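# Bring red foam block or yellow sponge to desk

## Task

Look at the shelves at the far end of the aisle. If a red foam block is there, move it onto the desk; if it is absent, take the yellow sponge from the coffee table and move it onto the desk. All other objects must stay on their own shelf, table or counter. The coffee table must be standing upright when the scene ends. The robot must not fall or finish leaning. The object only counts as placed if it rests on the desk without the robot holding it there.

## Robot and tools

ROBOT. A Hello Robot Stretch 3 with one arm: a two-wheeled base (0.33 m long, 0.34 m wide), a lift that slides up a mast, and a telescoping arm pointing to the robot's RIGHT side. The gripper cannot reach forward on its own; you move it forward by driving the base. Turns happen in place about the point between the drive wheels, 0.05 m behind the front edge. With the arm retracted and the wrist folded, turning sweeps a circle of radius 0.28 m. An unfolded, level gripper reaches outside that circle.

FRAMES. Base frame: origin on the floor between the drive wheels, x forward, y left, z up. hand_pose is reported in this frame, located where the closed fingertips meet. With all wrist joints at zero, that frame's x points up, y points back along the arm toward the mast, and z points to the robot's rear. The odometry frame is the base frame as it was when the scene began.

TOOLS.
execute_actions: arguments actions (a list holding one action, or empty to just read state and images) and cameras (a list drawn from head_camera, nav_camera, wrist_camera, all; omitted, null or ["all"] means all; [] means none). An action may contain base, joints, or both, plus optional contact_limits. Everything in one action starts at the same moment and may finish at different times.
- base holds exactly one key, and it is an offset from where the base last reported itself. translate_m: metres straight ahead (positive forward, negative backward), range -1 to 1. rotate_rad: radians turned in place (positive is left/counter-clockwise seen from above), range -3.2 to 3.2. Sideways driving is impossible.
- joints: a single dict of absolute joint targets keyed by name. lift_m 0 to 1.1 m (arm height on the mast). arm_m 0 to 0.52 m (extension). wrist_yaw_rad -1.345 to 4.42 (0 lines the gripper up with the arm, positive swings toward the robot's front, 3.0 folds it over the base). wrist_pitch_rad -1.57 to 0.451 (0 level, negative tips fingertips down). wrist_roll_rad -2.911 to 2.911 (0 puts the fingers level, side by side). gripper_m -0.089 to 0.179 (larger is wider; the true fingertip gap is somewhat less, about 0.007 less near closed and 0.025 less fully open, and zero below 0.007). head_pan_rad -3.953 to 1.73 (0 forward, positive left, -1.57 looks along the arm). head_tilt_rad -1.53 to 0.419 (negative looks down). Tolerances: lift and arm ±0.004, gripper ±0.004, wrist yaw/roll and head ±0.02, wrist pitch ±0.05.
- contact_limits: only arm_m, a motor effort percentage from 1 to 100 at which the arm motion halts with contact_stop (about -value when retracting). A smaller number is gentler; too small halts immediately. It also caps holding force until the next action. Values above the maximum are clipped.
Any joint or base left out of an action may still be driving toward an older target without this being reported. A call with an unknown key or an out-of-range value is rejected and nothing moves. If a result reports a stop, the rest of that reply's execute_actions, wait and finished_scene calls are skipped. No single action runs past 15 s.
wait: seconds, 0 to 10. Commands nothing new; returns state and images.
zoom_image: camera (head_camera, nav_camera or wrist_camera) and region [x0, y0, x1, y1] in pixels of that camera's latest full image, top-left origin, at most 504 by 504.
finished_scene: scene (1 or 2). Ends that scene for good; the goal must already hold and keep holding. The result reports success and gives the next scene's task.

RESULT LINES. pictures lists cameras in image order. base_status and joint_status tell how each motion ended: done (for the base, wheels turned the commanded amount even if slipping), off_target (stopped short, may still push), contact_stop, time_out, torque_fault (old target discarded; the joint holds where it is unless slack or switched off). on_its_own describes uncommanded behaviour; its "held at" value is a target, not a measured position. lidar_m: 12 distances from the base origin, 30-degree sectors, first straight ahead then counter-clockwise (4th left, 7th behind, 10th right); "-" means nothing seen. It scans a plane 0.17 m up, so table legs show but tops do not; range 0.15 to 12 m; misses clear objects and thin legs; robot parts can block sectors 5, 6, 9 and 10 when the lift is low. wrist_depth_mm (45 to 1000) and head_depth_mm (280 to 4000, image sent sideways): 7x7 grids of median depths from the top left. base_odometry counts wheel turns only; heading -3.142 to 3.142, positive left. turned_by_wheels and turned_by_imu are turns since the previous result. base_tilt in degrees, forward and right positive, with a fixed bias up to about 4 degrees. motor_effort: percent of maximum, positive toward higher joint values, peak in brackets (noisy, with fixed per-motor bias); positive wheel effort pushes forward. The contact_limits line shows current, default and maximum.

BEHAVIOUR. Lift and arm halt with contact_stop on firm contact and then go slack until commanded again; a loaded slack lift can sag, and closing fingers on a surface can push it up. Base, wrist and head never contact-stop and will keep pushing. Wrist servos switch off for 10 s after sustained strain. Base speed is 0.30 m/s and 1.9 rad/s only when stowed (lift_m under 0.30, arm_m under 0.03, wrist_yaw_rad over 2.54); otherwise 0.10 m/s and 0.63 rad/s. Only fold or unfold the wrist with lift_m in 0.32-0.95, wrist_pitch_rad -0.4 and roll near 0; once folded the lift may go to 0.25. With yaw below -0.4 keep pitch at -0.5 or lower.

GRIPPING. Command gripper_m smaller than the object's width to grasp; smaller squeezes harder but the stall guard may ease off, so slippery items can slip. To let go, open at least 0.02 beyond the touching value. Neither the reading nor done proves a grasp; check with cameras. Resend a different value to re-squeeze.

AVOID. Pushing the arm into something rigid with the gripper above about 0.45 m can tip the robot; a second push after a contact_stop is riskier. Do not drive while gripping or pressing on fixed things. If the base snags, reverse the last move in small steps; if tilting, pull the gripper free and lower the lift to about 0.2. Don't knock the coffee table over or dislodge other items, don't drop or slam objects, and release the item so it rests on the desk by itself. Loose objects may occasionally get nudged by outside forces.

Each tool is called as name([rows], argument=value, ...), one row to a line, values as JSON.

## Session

execute_actions([
  {"joints":{"head_pan_rad":1.7,"head_tilt_rad":-0.5}},
], cameras=["nav_camera"])

execute_actions([
  {"joints":{"head_pan_rad":0}},
], cameras=["nav_camera"])

execute_actions([
  {"joints":{"head_pan_rad":-1.57}},
], cameras=["nav_camera"])

execute_actions([
  {"joints":{"head_pan_rad":-3.14}},
], cameras=["nav_camera"])

Scene clock: 1.33 s.
base_odometry: x=+0.000 y=+0.000 heading=+0.000 (m, m, rad; odometry frame)
turned_by_wheels: +0.000 (rad since the last result)
turned_by_imu: +0.000 (rad since the last result)
base_tilt: forward=+0.8 right=+0.8 (deg)
lidar_m: 1.50 1.64 1.26 1.24 1.59 2.27 2.24 1.52 1.35 1.66 1.35 1.52
head_depth_mm: 998 1081 1198 1318 1485 1503 1266 / 2554 1158 1262 1375 1552 1510 1264 / 2643 2898 3148 2492 1881 1522 1272 / 2680 2951 3081 2465 1898 1528 1279 / 1889 2033 2210 2086 1899 1533 1286 / 1854 1447 1958 1604 1743 1586 - / 1170 1258 1392 1556 - - -
base_status: not commanded
joint_positions: lift_m=+0.303 arm_m=+0.002 wrist_yaw_rad=+2.807 wrist_pitch_rad=-0.439 wrist_roll_rad=-0.018 gripper_m=+0.037 head_pan_rad=+1.693 head_tilt_rad=-0.493
joint_status: all done
motor_effort: left_wheel=+0(0) right_wheel=-1(1) lift_m=+24(24) arm_m=+0(0) wrist_yaw_rad=+1(1) wrist_pitch_rad=+4(4) wrist_roll_rad=+0(0) gripper_m=+0(0) head_pan_rad=+2(32) head_tilt_rad=-2(20) (%)
hand_pose: x=+0.0515 y=+0.0628 z=+0.3113 quat_wxyz=(+0.267, +0.700, +0.040, +0.661) (m; base frame)
wrist_depth_mm: - - - - - - - / - - - - - - - / - - 959 987 989 951 - / 701 758 736 754 764 763 755 / 610 - 624 618 635 614 617 / 516 - - 524 - 527 521 / 453 - - 446 454 449 455
pictures: nav_camera (sideways: a quarter turn counterclockwise sets it upright)
camera_calibration (this result's frames):
nav_camera: T_world_to_cam=[[-0.0245695, 0.439368, 0.897971, -1.12484], [0.995737, 0.0906339, -0.0171017, 0.0685304], [-0.0889005, 0.893723, -0.439722, 0.536689], [0, 0, 0, 1]] pos_world=[-0.0481632, 0.00835764, 1.24724]
Images, in order (width x height): nav_camera 672x504.

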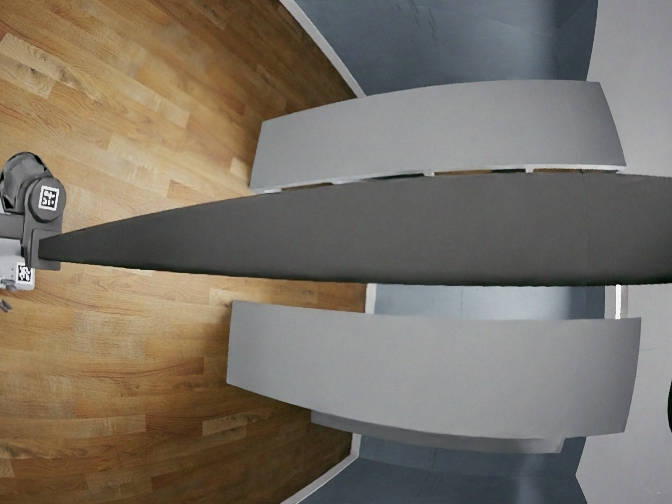

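Scene clock: 2.67 s.
base_odometry: x=+0.000 y=+0.000 heading=+0.000 (m, m, rad; odometry frame)
turned_by_wheels: +0.000 (rad since the last result)
turned_by_imu: +0.000 (rad since the last result)
base_tilt: forward=+0.7 right=+0.8 (deg)
lidar_m: 1.50 1.64 1.26 1.24 1.60 2.27 2.24 1.52 1.35 1.65 1.35 1.52
head_depth_mm: 1220 1329 1465 1632 1777 1504 1267 / 1240 1349 1487 1670 1799 1513 1271 / 1249 1370 1507 1691 1820 1522 1274 / 1269 1394 1536 1729 1852 1534 1276 / 1292 1421 1577 1763 1903 1533 1284 / 1310 1436 1595 1792 1917 1539 1291 / 1330 1456 1623 1812 1923 1548 1294
base_status: not commanded
joint_positions: lift_m=+0.303 arm_m=+0.002 wrist_yaw_rad=+2.807 wrist_pitch_rad=-0.439 wrist_roll_rad=-0.018 gripper_m=+0.037 head_pan_rad=+0.007 head_tilt_rad=-0.494
joint_status: all done
motor_effort: left_wheel=+0(0) right_wheel=+0(1) lift_m=+23(24) arm_m=+0(0) wrist_yaw_rad=+1(0) wrist_pitch_rad=+4(4) wrist_roll_rad=+0(0) gripper_m=+0(1) head_pan_rad=-2(31) head_tilt_rad=-2(2) (%)
hand_pose: x=+0.0515 y=+0.0628 z=+0.3113 quat_wxyz=(+0.267, +0.700, +0.040, +0.661) (m; base frame)
wrist_depth_mm: - - - - - - - / - - - - - - - / - 986 979 970 987 960 - / 733 756 749 764 753 753 745 / 599 - 626 614 637 611 623 / 520 - - 513 - 508 519 / 452 - - 443 442 447 452
pictures: nav_camera (sideways: a quarter turn counterclockwise sets it upright)
camera_calibration (this result's frames):
nav_camera: T_world_to_cam=[[0.439483, -0.0258902, 0.897878, -1.12755], [-0.0239592, -0.999567, -0.0170951, 0.074742], [0.897931, -0.0139994, -0.439913, 0.530918], [0, 0, 0, 1]] pos_world=[0.0206032, 0.0529496, 1.24724]
Images, in order (width x height): nav_camera 672x504.

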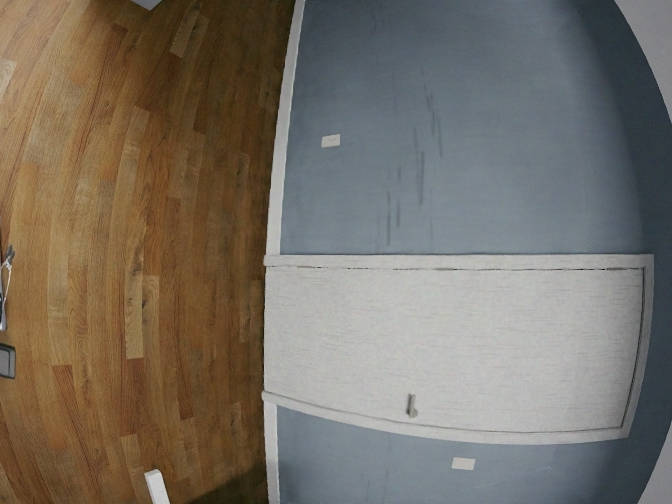

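Scene clock: 3.97 s.
base_odometry: x=+0.000 y=+0.000 heading=+0.000 (m, m, rad; odometry frame)
turned_by_wheels: +0.000 (rad since the last result)
turned_by_imu: +0.000 (rad since the last result)
base_tilt: forward=+0.8 right=+0.8 (deg)
lidar_m: 1.50 1.65 1.26 1.24 1.60 2.26 2.24 1.51 1.35 1.65 1.35 1.52
head_depth_mm: 1350 1436 1017 1810 1864 1507 1265 / 1368 1457 1031 1841 1874 1514 1270 / 1385 1475 1044 1868 1885 1519 1274 / 1405 1498 1064 1904 1895 1524 1277 / 1425 1522 1074 1925 1918 1541 1280 / 1438 1542 1089 1955 1791 1547 1290 / 1453 1567 1103 1879 1871 1516 1296
base_status: not commanded
joint_positions: lift_m=+0.303 arm_m=+0.002 wrist_yaw_rad=+2.807 wrist_pitch_rad=-0.439 wrist_roll_rad=-0.018 gripper_m=+0.037 head_pan_rad=-1.563 head_tilt_rad=-0.494
joint_status: all done
motor_effort: left_wheel=+0(0) right_wheel=-1(1) lift_m=+23(24) arm_m=+0(0) wrist_yaw_rad=+1(1) wrist_pitch_rad=+4(4) wrist_roll_rad=+0(0) gripper_m=+0(0) head_pan_rad=-2(29) head_tilt_rad=-2(2) (%)
hand_pose: x=+0.0515 y=+0.0628 z=+0.3113 quat_wxyz=(+0.267, +0.700, +0.040, +0.661) (m; base frame)
wrist_depth_mm: - - - - - - - / - - - - - - - / - 977 - - - 985 970 / 720 751 761 757 765 745 776 / 602 - 617 610 649 619 626 / 517 - - 513 - 516 528 / 459 - - 454 446 447 452
pictures: nav_camera (sideways: a quarter turn counterclockwise sets it upright)
camera_calibration (this result's frames):
nav_camera: T_world_to_cam=[[-0.0255416, -0.439539, 0.89786, -1.12469], [-0.999585, 0.0231677, -0.0170938, 0.0806917], [-0.0132879, -0.897925, -0.439949, 0.536523], [0, 0, 0, 1]] pos_world=[0.0590611, -0.0144591, 1.24724]
Images, in order (width x height): nav_camera 672x504.

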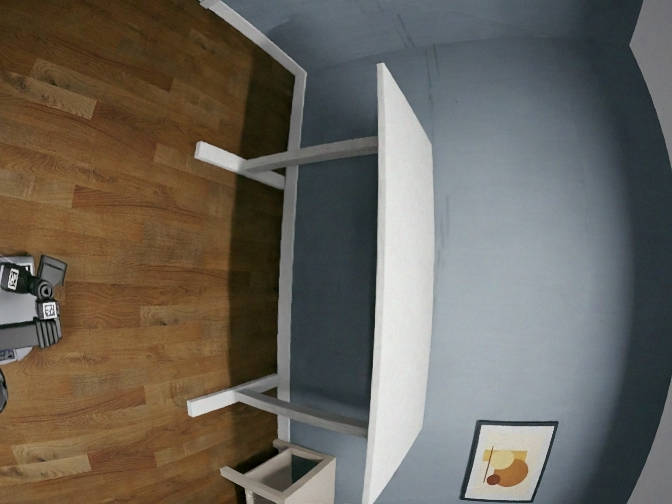

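Scene clock: 5.27 s.
base_odometry: x=+0.000 y=+0.000 heading=+0.000 (m, m, rad; odometry frame)
turned_by_wheels: +0.000 (rad since the last result)
turned_by_imu: +0.000 (rad since the last result)
base_tilt: forward=+0.8 right=+0.8 (deg)
lidar_m: 1.50 1.64 1.26 1.24 1.60 2.27 2.24 1.51 1.35 1.65 1.36 1.52
head_depth_mm: 1840 2019 2218 2357 1861 1500 1267 / 1862 2045 2255 2397 1870 1517 1268 / 1886 2061 2271 2436 1876 1523 1272 / 1913 2087 2318 2477 1893 1524 1281 / 1932 2106 2345 2509 1907 1534 1286 / 1947 2154 2373 2545 1928 1536 1292 / 1984 2174 2418 2412 1934 1550 1299
base_status: not commanded
joint_positions: lift_m=+0.303 arm_m=+0.002 wrist_yaw_rad=+2.807 wrist_pitch_rad=-0.439 wrist_roll_rad=-0.018 gripper_m=+0.037 head_pan_rad=-3.133 head_tilt_rad=-0.494
joint_status: all done
motor_effort: left_wheel=+0(0) right_wheel=-1(1) lift_m=+24(23) arm_m=+0(0) wrist_yaw_rad=+0(1) wrist_pitch_rad=+4(4) wrist_roll_rad=+0(0) gripper_m=+0(1) head_pan_rad=+0(29) head_tilt_rad=-1(2) (%)
hand_pose: x=+0.0515 y=+0.0628 z=+0.3113 quat_wxyz=(+0.267, +0.700, +0.040, +0.661) (m; base frame)
wrist_depth_mm: - - - - - - - / - - - - - - - / - 944 986 968 983 991 993 / 731 757 757 764 764 771 754 / 619 - 631 620 630 619 613 / 509 - - 517 - 520 531 / 456 - - 440 446 444 448
pictures: nav_camera (sideways: a quarter turn counterclockwise sets it upright)
camera_calibration (this result's frames):
nav_camera: T_world_to_cam=[[-0.439585, 0.0251909, 0.897847, -1.12215], [0.0223712, 0.999604, -0.0170929, 0.0744566], [-0.897922, 0.0125721, -0.439975, 0.541953], [0, 0, 0, 1]] pos_world=[-0.00831523, -0.0529725, 1.24724]
Images, in order (width x height): nav_camera 672x504.

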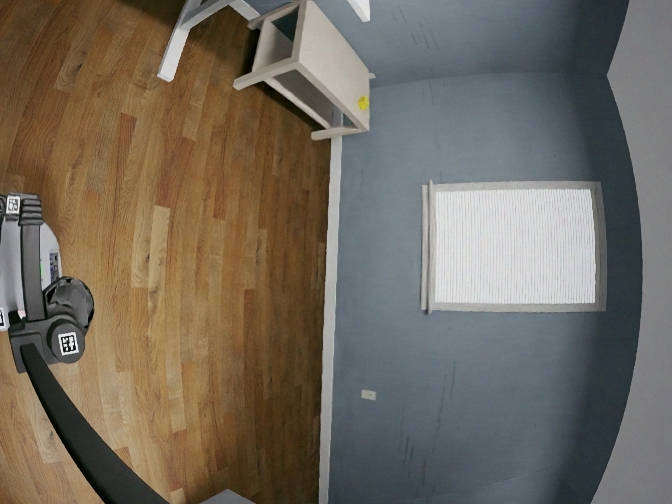

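execute_actions([
  {"base":{"rotate_rad":1.7},"joints":{"head_pan_rad":0,"head_tilt_rad":-0.15,"lift_m":0.28,"wrist_yaw_rad":3.0}},
], cameras=["nav_camera","head_camera"])

Scene clock: 10.27 s.
base_odometry: x=+0.000 y=+0.000 heading=+1.700 (m, m, rad; odometry frame)
turned_by_wheels: +1.700 (rad since the last result)
turned_by_imu: +1.711 (rad since the last result)
base_tilt: forward=+0.7 right=+0.8 (deg)
lidar_m: 1.24 1.42 2.24 2.24 1.91 1.35 1.36 1.38 1.50 1.50 1.74 1.24
head_depth_mm: 1037 1076 1107 1155 1210 1262 1318 / 1075 1112 1151 1197 1250 1302 1371 / 2789 2892 3022 3106 3174 2202 1686 / 2830 2915 3034 3107 2909 2225 1694 / 2697 2051 2130 2215 2161 1977 1690 / 1656 1474 1551 1488 1738 1501 1561 / 1209 1250 1303 1373 1437 1514 1577
base_status: done
joint_positions: lift_m=+0.280 arm_m=+0.002 wrist_yaw_rad=+2.998 wrist_pitch_rad=-0.439 wrist_roll_rad=-0.018 gripper_m=+0.037 head_pan_rad=-0.007 head_tilt_rad=-0.161
joint_status: all done
motor_effort: left_wheel=-1(6) right_wheel=+1(11) lift_m=+17(15) arm_m=+0(1) wrist_yaw_rad=+2(2) wrist_pitch_rad=+4(4) wrist_roll_rad=+0(0) gripper_m=+0(1) head_pan_rad=+3(30) head_tilt_rad=+4(17) (%)
hand_pose: x=+0.0105 y=+0.0727 z=+0.2882 quat_wxyz=(+0.203, +0.693, +0.106, +0.684) (m; base frame)
wrist_depth_mm: - - - - - - - / - - - - - - - / 923 931 939 910 933 920 959 / 722 707 718 727 716 736 724 / 588 575 - 591 612 581 575 / 490 501 - - - 497 494 / - - - - 427 427 428
pictures: head_camera (sideways: a quarter turn clockwise sets it upright), nav_camera (sideways: a quarter turn counterclockwise sets it upright)
camera_calibration (this result's frames):
head_camera: T_world_to_cam=[[-0.183008, 0.0139594, -0.983012, 1.30395], [-0.019684, 0.999647, 0.0178602, -0.0162268], [0.982914, 0.0226182, -0.182669, 0.190053], [0, 0, 0, 1]] pos_world=[0.0515086, -0.00627992, 1.31681]
nav_camera: T_world_to_cam=[[0.121856, -0.0299146, 0.992097, -1.24869], [-0.0308264, -0.999178, -0.0263418, 0.0868315], [0.992069, -0.0273729, -0.122678, 0.117462], [0, 0, 0, 1]] pos_world=[0.038307, 0.0526213, 1.25552]
Images, in order (width x height): head_camera 896x504, nav_camera 672x504.

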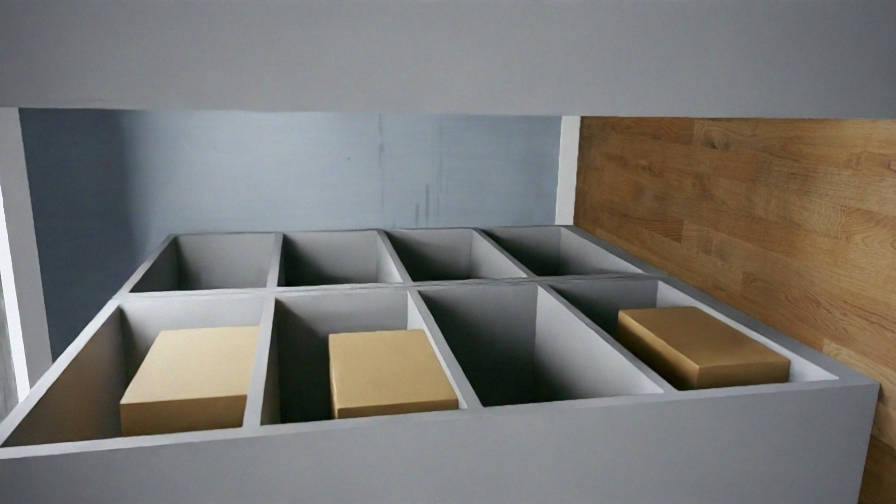

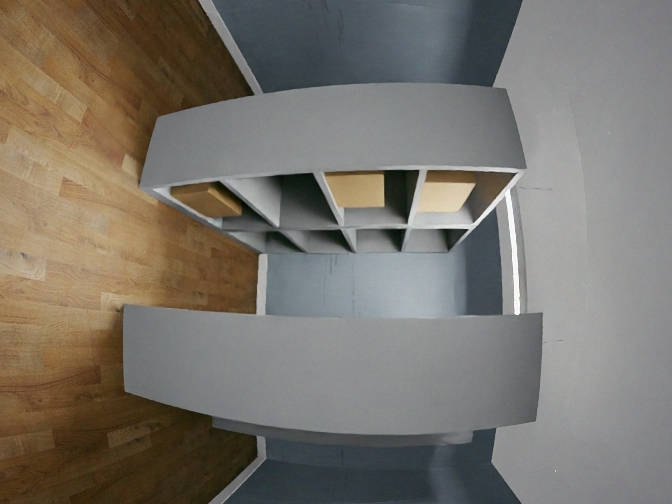

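execute_actions([
  {"base":{"rotate_rad":0.15}},
], cameras=[])

execute_actions([
  {"base":{"translate_m":0.75}},
], cameras=[])

execute_actions([
  {"base":{"rotate_rad":-0.3}},
], cameras=["nav_camera","head_camera"])

Scene clock: 15.30 s.
base_odometry: x=+0.000 y=+0.000 heading=+1.850 (m, m, rad; odometry frame)
turned_by_wheels: +0.150 (rad since the last result)
turned_by_imu: +0.152 (rad since the last result)
base_tilt: forward=+0.7 right=+0.7 (deg)
lidar_m: 1.41 1.56 2.24 2.20 1.35 1.65 1.36 1.63 1.50 1.54 1.92 1.24
head_depth_mm: 2658 2766 2864 2956 3004 2103 1617 / 2762 2862 2950 3086 3117 2207 1682 / 2840 2548 2969 2633 2432 2218 1682 / 1827 1674 2116 2244 2084 1865 1685 / 1352 1304 1358 1411 1475 1542 1588 / 1273 1329 1393 1461 1545 1614 1650 / 1333 1394 1463 1538 1633 2085 1709
base_status: done
joint_positions: lift_m=+0.280 arm_m=+0.002 wrist_yaw_rad=+2.998 wrist_pitch_rad=-0.439 wrist_roll_rad=-0.018 gripper_m=+0.037 head_pan_rad=-0.007 head_tilt_rad=-0.161
joint_status: not commanded
motor_effort: left_wheel=-1(6) right_wheel=+1(8) lift_m=+18(17) arm_m=+0(0) wrist_yaw_rad=+3(2) wrist_pitch_rad=+4(4) wrist_roll_rad=+0(0) gripper_m=+0(1) head_pan_rad=+2(2) head_tilt_rad=+3(3) (%)
hand_pose: x=+0.0105 y=+0.0727 z=+0.2882 quat_wxyz=(+0.203, +0.693, +0.106, +0.684) (m; base frame)
wrist_depth_mm: - - - - - - - / - - - - - - - / 916 925 935 928 924 929 946 / 707 703 724 700 726 700 741 / 579 573 - 578 604 584 593 / 488 506 - - - 489 495 / - - - - 427 433 428
pictures: none
No camera images: the call's "cameras" was empty. Leave "cameras" out to get every camera's image.

Scene clock: 19.60 s.
base_odometry: x=-0.207 y=+0.721 heading=+1.850 (m, m, rad; odometry frame)
turned_by_wheels: +0.000 (rad since the last result)
turned_by_imu: -0.002 (rad since the last result)
base_tilt: forward=+0.7 right=+0.7 (deg)
lidar_m: 0.67 0.69 1.96 1.98 1.94 1.94 2.10 1.94 1.80 1.82 0.60 0.59
head_depth_mm: 2045 2120 2225 2308 2399 2192 1670 / 2090 2177 2252 2343 2428 2175 1677 / 1295 1332 1409 1452 1527 1586 1587 / 952 969 1433 1022 1579 1326 1131 / 762 799 1499 805 818 1332 1009 / 764 632 625 633 658 683 717 / 555 582 609 641 676 715 754
base_status: done
joint_positions: lift_m=+0.280 arm_m=+0.002 wrist_yaw_rad=+2.998 wrist_pitch_rad=-0.439 wrist_roll_rad=-0.018 gripper_m=+0.037 head_pan_rad=-0.007 head_tilt_rad=-0.161
joint_status: not commanded
motor_effort: left_wheel=-1(6) right_wheel=+0(10) lift_m=+18(17) arm_m=+0(0) wrist_yaw_rad=+2(2) wrist_pitch_rad=+4(4) wrist_roll_rad=+0(0) gripper_m=+0(1) head_pan_rad=+2(3) head_tilt_rad=+3(3) (%)
hand_pose: x=+0.0104 y=+0.0727 z=+0.2882 quat_wxyz=(+0.203, +0.693, +0.106, +0.684) (m; base frame)
wrist_depth_mm: - - - - - - - / - - - - - - - / 921 915 944 938 954 893 921 / 729 714 714 702 721 725 705 / 565 579 - 581 613 581 577 / 484 498 - - - 494 485 / - - - - 424 426 430
pictures: none
No camera images: the call's "cameras" was empty. Leave "cameras" out to get every camera's image.

Scene clock: 21.00 s.
base_odometry: x=-0.207 y=+0.721 heading=+1.550 (m, m, rad; odometry frame)
turned_by_wheels: -0.300 (rad since the last result)
turned_by_imu: -0.303 (rad since the last result)
base_tilt: forward=+0.8 right=+0.8 (deg)
lidar_m: 1.19 0.67 0.85 1.96 2.09 1.94 1.94 2.10 1.84 1.80 0.72 0.59
head_depth_mm: 1056 1058 1311 1340 1168 1099 1102 / 2108 2195 2283 2369 2467 2106 1625 / 2123 2217 2286 2403 2501 2198 1680 / 2158 2228 2322 2416 2532 2239 1696 / 2162 2207 2293 2385 2285 2044 1648 / 1289 1334 1381 1417 1502 1415 1303 / 971 970 1373 951 1047 1345 1020
base_status: done
joint_positions: lift_m=+0.280 arm_m=+0.002 wrist_yaw_rad=+2.998 wrist_pitch_rad=-0.439 wrist_roll_rad=-0.018 gripper_m=+0.037 head_pan_rad=-0.007 head_tilt_rad=-0.161
joint_status: not commanded
motor_effort: left_wheel=+1(7) right_wheel=-2(8) lift_m=+18(17) arm_m=-1(1) wrist_yaw_rad=+2(2) wrist_pitch_rad=+4(4) wrist_roll_rad=+0(0) gripper_m=-1(1) head_pan_rad=+2(3) head_tilt_rad=+3(3) (%)
hand_pose: x=+0.0104 y=+0.0727 z=+0.2882 quat_wxyz=(+0.203, +0.693, +0.106, +0.684) (m; base frame)
wrist_depth_mm: - - - - - - 659 / - - - - - - 658 / 935 895 910 922 938 862 655 / 726 726 706 717 719 727 637 / 575 581 - 584 600 580 596 / 495 508 - - - 492 498 / - - - - 423 429 419
pictures: head_camera (sideways: a quarter turn clockwise sets it upright), nav_camera (sideways: a quarter turn counterclockwise sets it upright)
camera_calibration (this result's frames):
head_camera: T_world_to_cam=[[-0.182633, 0.0139393, -0.983082, 1.30404], [-0.0197865, 0.999645, 0.01785, -0.0162129], [0.982982, 0.0227117, -0.182292, 0.189563], [0, 0, 0, 1]] pos_world=[0.0515035, -0.00627553, 1.31683]
nav_camera: T_world_to_cam=[[0.121479, -0.0299003, 0.992144, -1.24875], [-0.0307207, -0.999181, -0.0263509, 0.0868428], [0.992119, -0.0272783, -0.122298, 0.116966], [0, 0, 0, 1]] pos_world=[0.0383198, 0.0526243, 1.25553]
Images, in order (width x height): head_camera 896x504, nav_camera 672x504.

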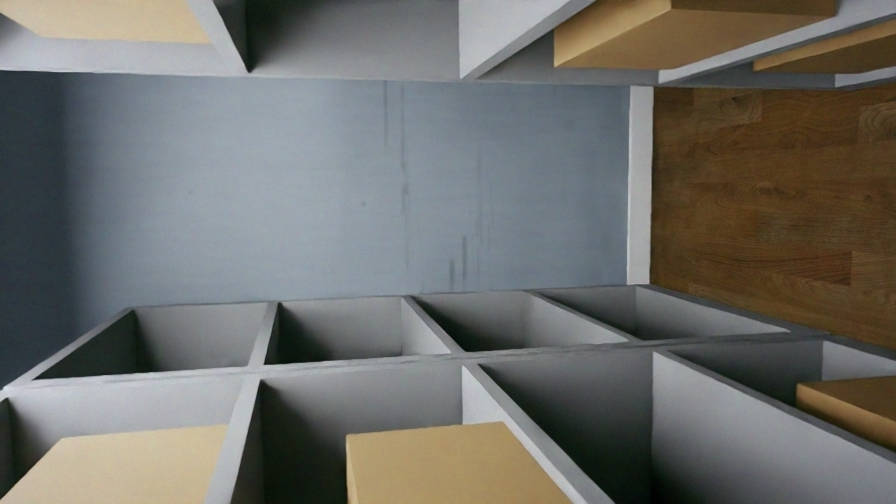

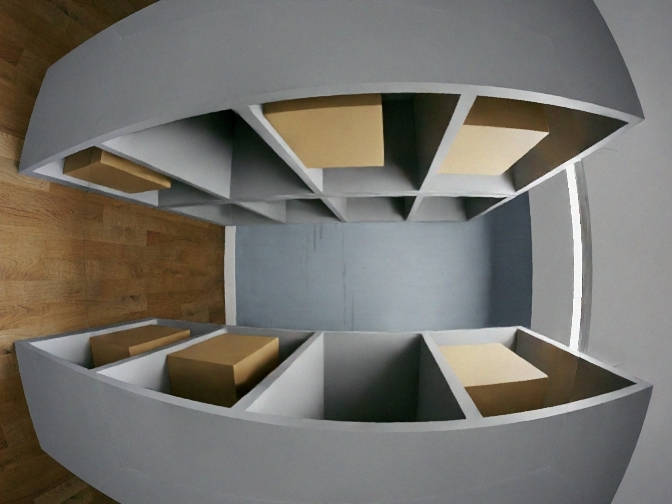

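Similar to the earlier situation (centre ~187).

execute_actions([
  {"base":{"rotate_rad":-0.075}},
], cameras=[])

execute_actions([
  {"base":{"translate_m":0.7}},
], cameras=["nav_camera"])

Scene clock: 23.93 s.
base_odometry: x=-0.207 y=+0.721 heading=+1.475 (m, m, rad; odometry frame)
turned_by_wheels: -0.075 (rad since the last result)
turned_by_imu: -0.075 (rad since the last result)
base_tilt: forward=+0.9 right=+0.7 (deg)
lidar_m: 1.00 0.67 0.79 1.96 2.04 1.95 1.94 2.10 1.85 1.80 0.77 0.59
head_depth_mm: 767 827 1336 1368 873 974 992 / 1230 1265 1344 1379 1347 1313 1363 / 2147 2218 2298 2420 2506 2212 1684 / 2146 2223 2308 2403 2528 2235 1688 / 2143 2230 2303 2404 2490 2248 1693 / 2106 2199 2254 1956 1560 1567 1593 / 1256 1296 1351 1380 1471 1349 1138
base_status: done
joint_positions: lift_m=+0.280 arm_m=+0.002 wrist_yaw_rad=+2.998 wrist_pitch_rad=-0.439 wrist_roll_rad=-0.018 gripper_m=+0.037 head_pan_rad=-0.007 head_tilt_rad=-0.161
joint_status: not commanded
motor_effort: left_wheel=+1(7) right_wheel=-3(10) lift_m=+17(17) arm_m=+0(1) wrist_yaw_rad=+1(1) wrist_pitch_rad=+4(4) wrist_roll_rad=+0(0) gripper_m=-1(1) head_pan_rad=+3(2) head_tilt_rad=+3(3) (%)
hand_pose: x=+0.0104 y=+0.0727 z=+0.2882 quat_wxyz=(+0.203, +0.693, +0.106, +0.684) (m; base frame)
wrist_depth_mm: - - - - - - 602 / - - - - - 856 605 / 909 922 898 951 973 831 600 / 712 720 708 715 726 731 603 / 575 586 - 586 602 585 586 / 484 512 - - - 502 489 / - - - - 422 425 422
pictures: none
No camera images: the call's "cameras" was empty. Leave "cameras" out to get every camera's image.

Scene clock: 28.00 s.
base_odometry: x=-0.140 y=+1.418 heading=+1.475 (m, m, rad; odometry frame)
turned_by_wheels: +0.000 (rad since the last result)
turned_by_imu: -0.002 (rad since the last result)
base_tilt: forward=+0.7 right=+0.7 (deg)
lidar_m: 1.70 0.55 0.41 0.40 0.39 2.60 2.63 2.53 0.26 0.46 0.33 0.36
head_depth_mm: 1491 1554 1600 1669 1735 782 795 / 1506 1566 1630 1693 1753 1842 1676 / 1507 1567 1628 1692 1759 1843 1686 / 1501 1565 1628 1690 1767 1857 1687 / 1511 1559 1629 1702 1762 1846 1689 / 1500 1553 1612 1664 1723 1815 1633 / 1470 1518 1585 1621 1705 1352 1141
base_status: done
joint_positions: lift_m=+0.280 arm_m=+0.002 wrist_yaw_rad=+2.998 wrist_pitch_rad=-0.439 wrist_roll_rad=-0.018 gripper_m=+0.037 head_pan_rad=-0.007 head_tilt_rad=-0.161
joint_status: not commanded
motor_effort: left_wheel=+1(10) right_wheel=-3(6) lift_m=+18(18) arm_m=+0(0) wrist_yaw_rad=+2(2) wrist_pitch_rad=+4(4) wrist_roll_rad=+0(0) gripper_m=-1(1) head_pan_rad=+3(2) head_tilt_rad=+4(3) (%)
hand_pose: x=+0.0104 y=+0.0727 z=+0.2882 quat_wxyz=(+0.203, +0.693, +0.106, +0.684) (m; base frame)
wrist_depth_mm: - - 692 607 416 425 434 / - - 690 640 448 451 461 / 938 939 675 684 494 511 545 / 698 711 583 555 552 574 565 / 578 585 - 562 575 576 587 / 485 504 - - - 482 506 / - - - - 426 426 424
pictures: nav_camera (sideways: a quarter turn counterclockwise sets it upright)
camera_calibration (this result's frames):
nav_camera: T_world_to_cam=[[0.12136, -0.0298973, 0.992158, -1.24877], [-0.0306991, -0.999181, -0.0263538, 0.0868464], [0.992134, -0.0272601, -0.122179, 0.116811], [0, 0, 0, 1]] pos_world=[0.0383243, 0.0526248, 1.25554]
Images, in order (width x height): nav_camera 672x504.

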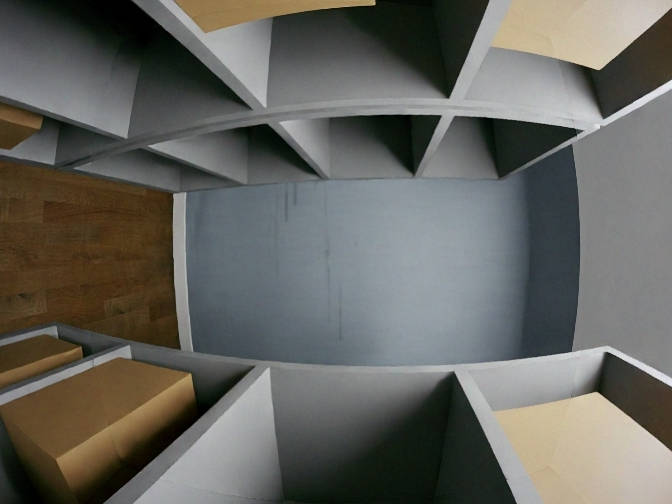

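execute_actions([
  {"base":{"rotate_rad":0.05}},
], cameras=[])

execute_actions([
  {"base":{"translate_m":0.9},"joints":{"head_pan_rad":1.1,"head_tilt_rad":-0.5}},
], cameras=["nav_camera"])

execute_actions([
  {"joints":{"head_pan_rad":-1.1}},
], cameras=["nav_camera"])

Scene clock: 31.60 s.
base_odometry: x=-0.140 y=+1.418 heading=+1.525 (m, m, rad; odometry frame)
turned_by_wheels: +0.050 (rad since the last result)
turned_by_imu: +0.051 (rad since the last result)
base_tilt: forward=+0.8 right=+0.7 (deg)
lidar_m: 1.70 0.53 0.40 0.39 0.40 2.60 2.64 2.40 0.26 0.57 0.33 0.39
head_depth_mm: 1486 1540 1596 1665 1737 1814 1678 / 1498 1549 1609 1674 1742 1822 1677 / 1505 1554 1614 1689 1761 1839 1686 / 1505 1572 1632 1689 1761 1849 1690 / 1526 1578 1641 1708 1780 1845 1702 / 1493 1546 1611 1649 1728 1482 1604 / 1498 1533 1608 1626 1654 1286 984
base_status: done
joint_positions: lift_m=+0.280 arm_m=+0.002 wrist_yaw_rad=+2.998 wrist_pitch_rad=-0.439 wrist_roll_rad=-0.018 gripper_m=+0.037 head_pan_rad=-0.007 head_tilt_rad=-0.161
joint_status: not commanded
motor_effort: left_wheel=-1(5) right_wheel=+1(6) lift_m=+17(18) arm_m=+0(0) wrist_yaw_rad=+1(2) wrist_pitch_rad=+4(4) wrist_roll_rad=+0(0) gripper_m=+0(0) head_pan_rad=+2(2) head_tilt_rad=+4(3) (%)
hand_pose: x=+0.0104 y=+0.0727 z=+0.2882 quat_wxyz=(+0.203, +0.693, +0.106, +0.684) (m; base frame)
wrist_depth_mm: - - 526 786 413 418 414 / - - 521 833 440 440 447 / 917 957 633 709 493 492 491 / 720 710 550 558 535 546 557 / 576 584 - 559 556 558 563 / 490 514 - - - 495 487 / - - - - 428 428 425
pictures: none
No camera images: the call's "cameras" was empty. Leave "cameras" out to get every camera's image.

Scene clock: 36.30 s.
base_odometry: x=-0.098 y=+2.317 heading=+1.525 (m, m, rad; odometry frame)
turned_by_wheels: +0.000 (rad since the last result)
turned_by_imu: -0.002 (rad since the last result)
base_tilt: forward=+0.6 right=+0.7 (deg)
lidar_m: 0.81 0.83 0.79 0.33 0.34 0.54 1.05 0.41 0.32 0.68 1.07 0.83
head_depth_mm: 797 879 844 580 998 888 782 / 760 838 854 586 478 892 749 / 728 797 837 590 463 895 751 / 697 761 814 594 450 879 754 / 669 726 779 599 452 856 758 / 642 697 752 604 456 406 761 / 620 669 730 608 458 390 761
base_status: done
joint_positions: lift_m=+0.280 arm_m=+0.002 wrist_yaw_rad=+2.998 wrist_pitch_rad=-0.439 wrist_roll_rad=-0.018 gripper_m=+0.037 head_pan_rad=+1.093 head_tilt_rad=-0.494
joint_status: all done
motor_effort: left_wheel=+0(6) right_wheel=+0(9) lift_m=+18(18) arm_m=-1(0) wrist_yaw_rad=+1(2) wrist_pitch_rad=+4(4) wrist_roll_rad=+0(0) gripper_m=+1(1) head_pan_rad=+4(27) head_tilt_rad=-2(16) (%)
hand_pose: x=+0.0104 y=+0.0727 z=+0.2882 quat_wxyz=(+0.202, +0.693, +0.106, +0.684) (m; base frame)
wrist_depth_mm: 509 - 347 748 758 777 789 / 514 659 375 837 826 840 839 / 516 659 417 763 750 777 770 / 502 582 452 588 577 578 594 / 494 513 - 515 506 521 513 / 481 508 - - - 490 485 / - - - - 418 426 424
pictures: nav_camera (sideways: a quarter turn counterclockwise sets it upright)
camera_calibration (this result's frames):
nav_camera: T_world_to_cam=[[0.227981, 0.376908, 0.897756, -1.1261], [0.873027, -0.487372, -0.0170864, 0.069259], [0.431101, 0.78766, -0.440162, 0.53409], [0, 0, 0, 1]] pos_world=[-0.0339815, 0.0375103, 1.24724]
Images, in order (width x height): nav_camera 672x504.

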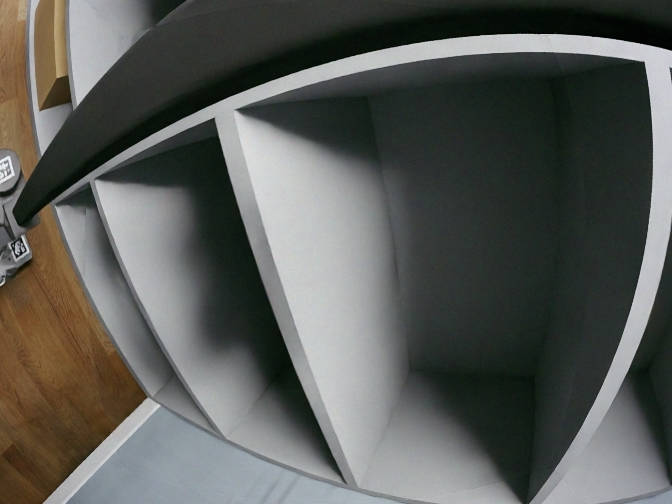

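Scene clock: 37.83 s.
base_odometry: x=-0.098 y=+2.317 heading=+1.525 (m, m, rad; odometry frame)
turned_by_wheels: +0.000 (rad since the last result)
turned_by_imu: +0.000 (rad since the last result)
base_tilt: forward=+0.7 right=+0.8 (deg)
lidar_m: 0.81 0.83 0.79 0.33 0.34 0.54 1.05 0.41 0.32 0.68 1.07 0.83
head_depth_mm: 996 1078 844 1271 1095 1341 1187 / 1043 1137 858 1333 1106 1387 1228 / 1097 1186 902 1407 1110 1427 1269 / 1165 1250 1009 1464 1204 1434 1280 / 1075 1149 1111 1317 1381 1456 1287 / 948 1006 1046 1179 1293 1416 1295 / 868 935 1005 1068 1142 1224 1248
base_status: not commanded
joint_positions: lift_m=+0.280 arm_m=+0.002 wrist_yaw_rad=+2.998 wrist_pitch_rad=-0.439 wrist_roll_rad=-0.018 gripper_m=+0.037 head_pan_rad=-1.093 head_tilt_rad=-0.494
joint_status: all done
motor_effort: left_wheel=+0(1) right_wheel=+0(0) lift_m=+18(18) arm_m=-1(1) wrist_yaw_rad=+2(2) wrist_pitch_rad=+4(4) wrist_roll_rad=+0(0) gripper_m=+1(1) head_pan_rad=-2(32) head_tilt_rad=-2(2) (%)
hand_pose: x=+0.0104 y=+0.0727 z=+0.2882 quat_wxyz=(+0.202, +0.693, +0.106, +0.684) (m; base frame)
wrist_depth_mm: 517 - 345 742 764 749 736 / 504 672 376 820 812 829 827 / 505 657 418 781 757 769 765 / 506 577 461 574 580 585 588 / 488 500 - 513 505 516 521 / 486 503 - - - 488 493 / - - - - 425 424 420
pictures: nav_camera (sideways: a quarter turn counterclockwise sets it upright)
camera_calibration (this result's frames):
nav_camera: T_world_to_cam=[[0.17639, -0.403636, 0.897755, -1.12579], [-0.90169, -0.432045, -0.0170864, 0.0800848], [0.394767, -0.806484, -0.440163, 0.534313], [0, 0, 0, 1]] pos_world=[0.0598607, 0.011106, 1.24724]
Images, in order (width x height): nav_camera 672x504.

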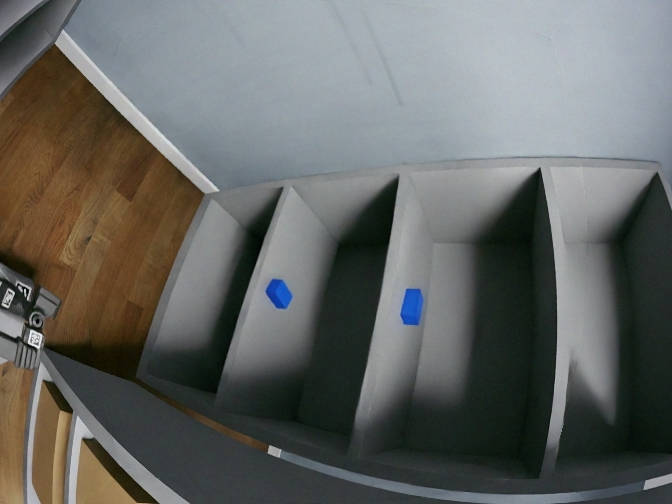

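execute_actions([
  {"base":{"translate_m":-0.3},"joints":{"head_pan_rad":0.9,"head_tilt_rad":-0.8}},
], cameras=["nav_camera"])

Scene clock: 43.40 s.
base_odometry: x=-0.112 y=+2.017 heading=+1.525 (m, m, rad; odometry frame)
turned_by_wheels: +0.000 (rad since the last result)
turned_by_imu: +0.001 (rad since the last result)
base_tilt: forward=+0.7 right=+0.7 (deg)
lidar_m: 1.11 1.07 0.36 0.38 0.38 0.54 3.24 0.39 0.30 0.29 0.30 1.14
head_depth_mm: 786 586 1188 1013 1383 1265 1121 / 796 592 1131 994 1306 1257 1127 / 807 598 519 1001 891 1228 1127 / 798 604 490 981 821 1031 1129 / 322 363 427 509 628 797 1103 / 320 349 390 456 814 768 1077 / 289 323 445 423 873 759 841
base_status: done
joint_positions: lift_m=+0.280 arm_m=+0.002 wrist_yaw_rad=+2.998 wrist_pitch_rad=-0.439 wrist_roll_rad=-0.018 gripper_m=+0.037 head_pan_rad=+0.893 head_tilt_rad=-0.790
joint_status: all done
motor_effort: left_wheel=+0(8) right_wheel=+1(7) lift_m=+18(19) arm_m=-1(0) wrist_yaw_rad=+2(2) wrist_pitch_rad=+4(4) wrist_roll_rad=+0(0) gripper_m=+0(1) head_pan_rad=+3(29) head_tilt_rad=-3(17) (%)
hand_pose: x=+0.0104 y=+0.0727 z=+0.2882 quat_wxyz=(+0.202, +0.693, +0.106, +0.684) (m; base frame)
wrist_depth_mm: 368 - 509 777 405 361 782 / 393 394 499 852 438 823 857 / 435 432 607 760 474 702 762 / 477 477 554 596 486 585 582 / 507 522 - 532 535 538 548 / 488 506 - - - 499 494 / - - - - 425 424 423
pictures: nav_camera (sideways: a quarter turn counterclockwise sets it upright)
camera_calibration (this result's frames):
nav_camera: T_world_to_cam=[[0.450773, 0.51344, 0.730194, -0.909], [0.756532, -0.653916, -0.00722802, 0.0571304], [0.473774, 0.555673, -0.683202, 0.850022], [0, 0, 0, 1]] pos_world=[-0.0361872, 0.0317403, 1.2449]
Images, in order (width x height): nav_camera 672x504.

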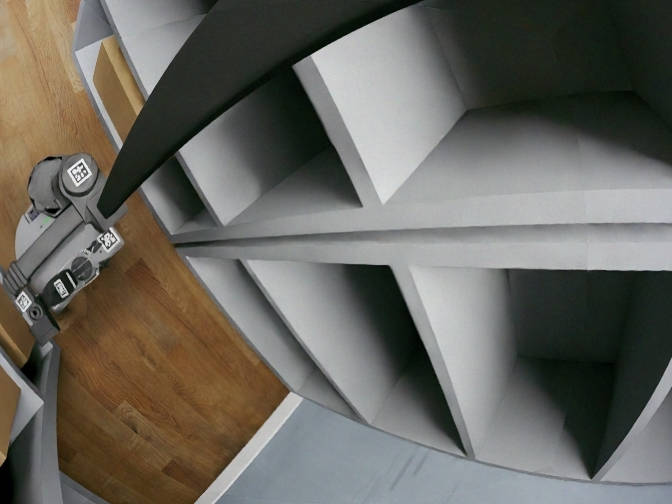

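execute_actions([
  {"base":{"translate_m":-0.6},"joints":{"head_pan_rad":-3.14,"head_tilt_rad":-0.5}},
], cameras=[])

execute_actions([
  {"base":{"rotate_rad":-0.05}},
], cameras=[])

execute_actions([
  {"base":{"translate_m":-1.0}},
], cameras=["nav_camera"])

Scene clock: 52.83 s.
base_odometry: x=-0.140 y=+1.418 heading=+1.525 (m, m, rad; odometry frame)
turned_by_wheels: +0.000 (rad since the last result)
turned_by_imu: +0.002 (rad since the last result)
base_tilt: forward=+0.7 right=+0.7 (deg)
lidar_m: 1.71 0.53 0.40 0.39 0.39 2.60 2.63 2.41 0.26 0.57 0.33 0.38
head_depth_mm: 2561 2795 2995 2394 1836 1495 1256 / 2575 2764 2991 2417 1844 1495 1259 / 2584 2849 3081 2409 1864 1504 1266 / 2600 2865 3153 2445 1870 1506 1269 / 2613 2882 3145 2459 1880 1527 1284 / 2618 2882 3087 2489 1896 1525 1280 / 2668 2811 3199 2503 1897 1539 1287
base_status: done
joint_positions: lift_m=+0.280 arm_m=+0.002 wrist_yaw_rad=+2.998 wrist_pitch_rad=-0.439 wrist_roll_rad=-0.018 gripper_m=+0.037 head_pan_rad=-3.133 head_tilt_rad=-0.506
joint_status: all done
motor_effort: left_wheel=-1(8) right_wheel=+1(7) lift_m=+17(18) arm_m=+0(1) wrist_yaw_rad=+2(2) wrist_pitch_rad=+4(4) wrist_roll_rad=+0(0) gripper_m=+0(1) head_pan_rad=-2(31) head_tilt_rad=+2(16) (%)
hand_pose: x=+0.0104 y=+0.0727 z=+0.2882 quat_wxyz=(+0.202, +0.693, +0.106, +0.684) (m; base frame)
wrist_depth_mm: - - 526 790 410 416 426 / - - 521 857 441 447 435 / 923 908 633 726 484 494 491 / 716 718 555 557 534 546 547 / 582 594 - 573 556 554 557 / 483 508 - - - 487 492 / - - - - 422 419 426
pictures: none
No camera images: the call's "cameras" was empty. Leave "cameras" out to get every camera's image.

Scene clock: 53.93 s.
base_odometry: x=-0.140 y=+1.418 heading=+1.475 (m, m, rad; odometry frame)
turned_by_wheels: -0.050 (rad since the last result)
turned_by_imu: -0.051 (rad since the last result)
base_tilt: forward=+0.6 right=+0.7 (deg)
lidar_m: 1.71 0.56 0.41 0.40 0.39 2.60 2.63 2.53 0.26 0.46 0.33 0.36
head_depth_mm: 2580 2830 2849 2387 1833 1484 1255 / 2601 2844 3053 2406 1848 1488 1258 / 2593 2802 3045 2431 1859 1501 1263 / 2578 2854 3105 2430 1868 1513 1267 / 2602 2859 3116 2470 1883 1524 1272 / 2610 2861 3127 2478 1889 1524 1284 / 2614 2731 3065 2504 1906 1538 1288
base_status: done
joint_positions: lift_m=+0.280 arm_m=+0.002 wrist_yaw_rad=+2.998 wrist_pitch_rad=-0.439 wrist_roll_rad=-0.018 gripper_m=+0.037 head_pan_rad=-3.133 head_tilt_rad=-0.506
joint_status: not commanded
motor_effort: left_wheel=+1(6) right_wheel=-2(7) lift_m=+17(17) arm_m=-1(0) wrist_yaw_rad=+2(2) wrist_pitch_rad=+4(4) wrist_roll_rad=+0(0) gripper_m=+0(0) head_pan_rad=-2(2) head_tilt_rad=+2(2) (%)
hand_pose: x=+0.0104 y=+0.0727 z=+0.2882 quat_wxyz=(+0.202, +0.693, +0.106, +0.684) (m; base frame)
wrist_depth_mm: - - 700 594 413 427 434 / - - 672 646 448 459 476 / 915 898 689 673 484 509 533 / 706 710 580 546 546 552 579 / 580 580 - 566 567 584 579 / 497 505 - - - 491 497 / - - - - 416 421 427
pictures: none
No camera images: the call's "cameras" was empty. Leave "cameras" out to get every camera's image.

Scene clock: 58.87 s.
base_odometry: x=-0.235 y=+0.422 heading=+1.475 (m, m, rad; odometry frame)
turned_by_wheels: +0.000 (rad since the last result)
turned_by_imu: +0.003 (rad since the last result)
base_tilt: forward=+0.8 right=+0.7 (deg)
lidar_m: 0.91 0.93 2.03 1.96 2.03 1.67 1.64 1.83 1.84 1.79 1.87 0.88
head_depth_mm: 1716 1817 2101 2278 1837 1489 1254 / 1739 1665 2036 2166 1830 1497 1262 / 1740 1700 2103 2276 1868 1507 1266 / 1738 1737 2121 2282 1873 1520 1268 / 1741 1770 2104 2289 1887 1519 1274 / 1737 1813 2117 2288 1889 1532 1277 / 1746 1843 2130 2310 1906 1531 1285
base_status: done
joint_positions: lift_m=+0.280 arm_m=+0.002 wrist_yaw_rad=+2.998 wrist_pitch_rad=-0.439 wrist_roll_rad=-0.018 gripper_m=+0.037 head_pan_rad=-3.133 head_tilt_rad=-0.506
joint_status: not commanded
motor_effort: left_wheel=+1(6) right_wheel=-2(11) lift_m=+18(17) arm_m=+0(1) wrist_yaw_rad=+2(1) wrist_pitch_rad=+4(4) wrist_roll_rad=+0(0) gripper_m=+0(0) head_pan_rad=-2(2) head_tilt_rad=+1(3) (%)
hand_pose: x=+0.0104 y=+0.0727 z=+0.2882 quat_wxyz=(+0.202, +0.693, +0.106, +0.684) (m; base frame)
wrist_depth_mm: - - - - - - - / - - - - - - 942 / 903 939 944 931 904 918 880 / 707 705 708 707 714 713 713 / 578 578 - 580 605 588 586 / 485 499 - - - 489 488 / - - - - 425 426 430
pictures: nav_camera (sideways: a quarter turn counterclockwise sets it upright)
camera_calibration (this result's frames):
nav_camera: T_world_to_cam=[[-0.450631, 0.025237, 0.892353, -1.11492], [0.0228986, 0.999598, -0.0167065, 0.0739499], [-0.892417, 0.0129052, -0.451028, 0.556303], [0, 0, 0, 1]] pos_world=[-0.00765602, -0.0529622, 1.24704]
Images, in order (width x height): nav_camera 672x504.

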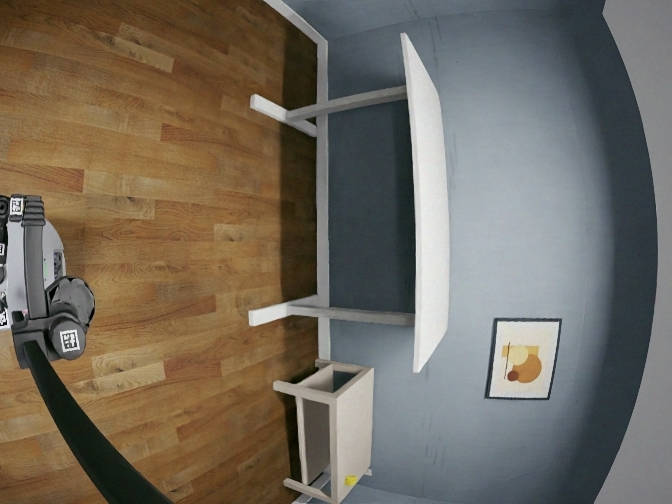

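execute_actions([
  {"base":{"translate_m":-0.75}},
], cameras=[])

execute_actions([
  {"base":{"rotate_rad":-1.57},"joints":{"head_pan_rad":-2.3,"head_tilt_rad":-0.6}},
], cameras=[])

execute_actions([
  {"base":{"translate_m":-1.0}},
])

Scene clock: 69.87 s.
base_odometry: x=-0.307 y=-0.324 heading=+1.475 (m, m, rad; odometry frame)
turned_by_wheels: +0.000 (rad since the last result)
turned_by_imu: +0.002 (rad since the last result)
base_tilt: forward=+0.7 right=+0.7 (deg)
lidar_m: 1.61 1.66 2.04 1.97 1.07 0.92 1.30 1.24 1.23 1.77 1.83 1.65
head_depth_mm: 1082 1185 921 641 1159 1349 1232 / 1087 1185 932 648 1661 1498 1259 / 1090 1194 943 651 1679 1500 1266 / 1089 1194 957 658 1692 1508 1269 / 1093 1197 967 663 1689 1522 1273 / 1093 1199 977 669 1695 1520 1283 / 1095 1202 990 674 1701 1536 1287
base_status: done
joint_positions: lift_m=+0.280 arm_m=+0.002 wrist_yaw_rad=+2.998 wrist_pitch_rad=-0.439 wrist_roll_rad=-0.018 gripper_m=+0.037 head_pan_rad=-3.133 head_tilt_rad=-0.506
joint_status: not commanded
motor_effort: left_wheel=+1(6) right_wheel=-2(10) lift_m=+17(18) arm_m=+0(1) wrist_yaw_rad=+1(2) wrist_pitch_rad=+4(4) wrist_roll_rad=+0(0) gripper_m=-1(1) head_pan_rad=-2(1) head_tilt_rad=+2(2) (%)
hand_pose: x=+0.0104 y=+0.0727 z=+0.2882 quat_wxyz=(+0.202, +0.693, +0.106, +0.684) (m; base frame)
wrist_depth_mm: - - - - - - - / - - - - - - - / 870 920 957 927 972 919 940 / 706 713 720 736 724 723 732 / 585 576 - 582 606 601 583 / 486 511 - - - 491 489 / - - - - 416 430 434
pictures: none
No camera images: the call's "cameras" was empty. Leave "cameras" out to get every camera's image.

Scene clock: 72.03 s.
base_odometry: x=-0.307 y=-0.324 heading=-0.095 (m, m, rad; odometry frame)
turned_by_wheels: -1.570 (rad since the last result)
turned_by_imu: -1.581 (rad since the last result)
base_tilt: forward=+0.7 right=+0.7 (deg)
lidar_m: 1.77 1.84 1.65 1.61 1.67 2.03 1.97 1.08 0.92 1.30 1.23 1.23
head_depth_mm: 1887 2102 1765 1935 1685 1399 1204 / 1747 1980 1855 1694 1684 1404 1205 / 1593 1774 1859 1441 1590 1409 1209 / 1460 1610 1686 1708 1670 1415 1212 / 1351 1478 779 1783 1728 1420 1221 / 1256 1365 787 1632 1551 1393 1225 / 1172 1243 794 635 1627 1437 1231
base_status: done
joint_positions: lift_m=+0.280 arm_m=+0.002 wrist_yaw_rad=+2.998 wrist_pitch_rad=-0.439 wrist_roll_rad=-0.018 gripper_m=+0.037 head_pan_rad=-2.307 head_tilt_rad=-0.593
joint_status: all done
motor_effort: left_wheel=+1(8) right_wheel=-2(10) lift_m=+18(18) arm_m=-1(1) wrist_yaw_rad=+2(2) wrist_pitch_rad=+4(4) wrist_roll_rad=+0(0) gripper_m=-1(1) head_pan_rad=+3(25) head_tilt_rad=-3(10) (%)
hand_pose: x=+0.0104 y=+0.0727 z=+0.2882 quat_wxyz=(+0.202, +0.693, +0.106, +0.684) (m; base frame)
wrist_depth_mm: - - - - - - - / - - - - - - - / 918 916 924 917 925 911 965 / 702 703 707 718 729 711 703 / 574 581 - 569 618 580 594 / 486 497 - - - 493 492 / - - - - 426 429 419
pictures: none
No camera images: the call's "cameras" was empty. Leave "cameras" out to get every camera's image.

Scene clock: 76.97 s.
base_odometry: x=-1.303 y=-0.229 heading=-0.095 (m, m, rad; odometry frame)
turned_by_wheels: +0.000 (rad since the last result)
turned_by_imu: +0.003 (rad since the last result)
base_tilt: forward=+0.7 right=+0.7 (deg)
lidar_m: 2.77 2.24 1.67 1.62 1.35 1.00 0.97 0.98 0.96 0.73 0.74 1.86
head_depth_mm: 950 1033 1126 1249 1398 1402 1199 / 1033 1132 1255 1402 1559 1406 1200 / 1132 1255 1408 1595 1649 1414 1211 / 1262 1407 1606 1740 1391 1416 1209 / 1322 1458 1607 1411 1193 1365 1221 / 1230 1343 1475 1423 1132 1334 1229 / 1153 1248 1358 1413 1136 1191 1203
base_status: done
joint_positions: lift_m=+0.280 arm_m=+0.002 wrist_yaw_rad=+2.998 wrist_pitch_rad=-0.439 wrist_roll_rad=-0.018 gripper_m=+0.037 head_pan_rad=-2.307 head_tilt_rad=-0.593
joint_status: not commanded
motor_effort: left_wheel=+1(5) right_wheel=-2(11) lift_m=+18(18) arm_m=-1(1) wrist_yaw_rad=+2(2) wrist_pitch_rad=+4(4) wrist_roll_rad=+0(0) gripper_m=+0(1) head_pan_rad=+2(2) head_tilt_rad=-2(2) (%)
hand_pose: x=+0.0104 y=+0.0727 z=+0.2882 quat_wxyz=(+0.202, +0.693, +0.106, +0.684) (m; base frame)
wrist_depth_mm: - - - - - - - / - - - - - - - / 925 913 903 951 925 918 958 / 708 703 702 718 721 744 718 / 582 594 - 602 608 585 591 / 483 504 - - - 487 483 / - - - - 423 426 423
pictures: head_camera (sideways: a quarter turn clockwise sets it upright), nav_camera (sideways: a quarter turn counterclockwise sets it upright), wrist_camera
camera_calibration (this result's frames):
head_camera: T_world_to_cam=[[0.397342, 0.419755, -0.816042, 1.08252], [0.751972, -0.658627, 0.0273617, -0.033291], [-0.525982, -0.624513, -0.577344, 0.712864], [0, 0, 0, 1]] pos_world=[-0.030144, -0.0311274, 1.29586]
nav_camera: T_world_to_cam=[[-0.374821, -0.370494, 0.849849, -1.05994], [-0.718704, 0.695177, -0.0139152, 0.0748381], [-0.58564, -0.616005, -0.526843, 0.653078], [0, 0, 0, 1]] pos_world=[0.0389659, -0.0424297, 1.2459]
wrist_camera: T_world_to_cam=[[0.996911, -0.0752866, 0.0223699, -0.00764734], [-0.026057, -0.585735, -0.810084, 0.308296], [0.0740912, 0.806998, -0.585887, 0.272442], [0, 0, 0, 1]] pos_world=[-0.00452856, -0.0398558, 0.409537]
Images, in order (width x height): head_camera 896x504, nav_camera 672x504, wrist_camera 644x364.

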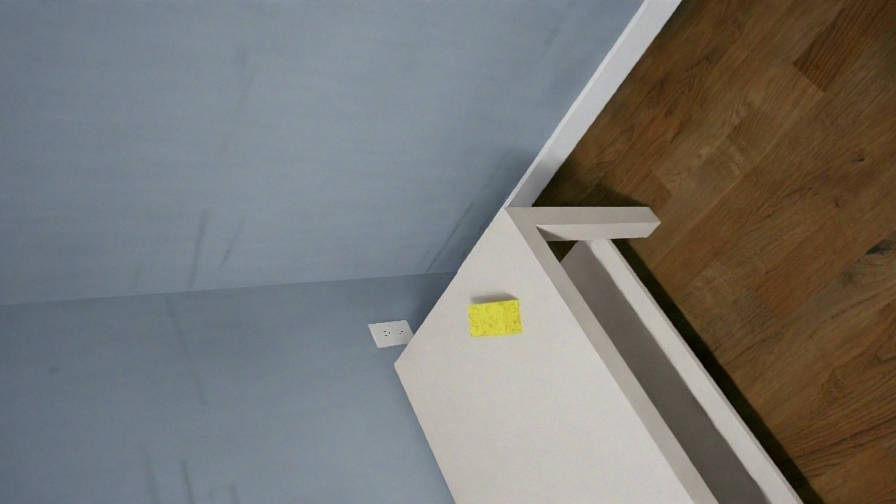

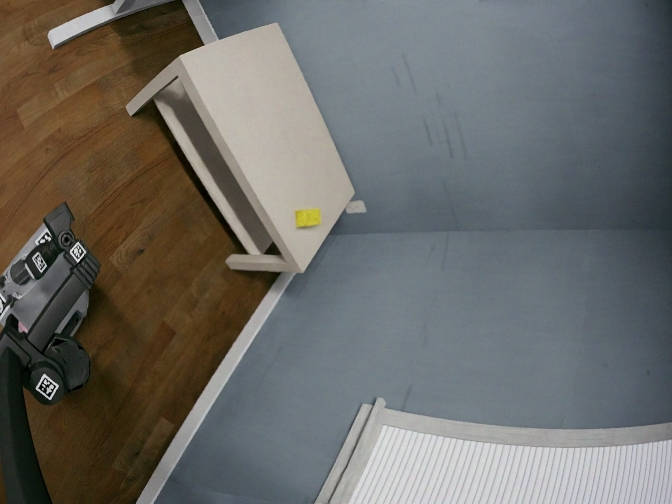

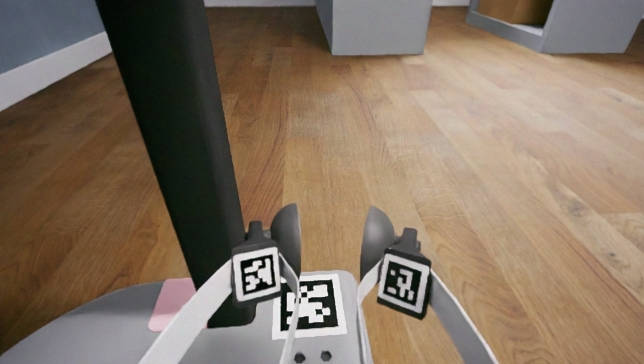

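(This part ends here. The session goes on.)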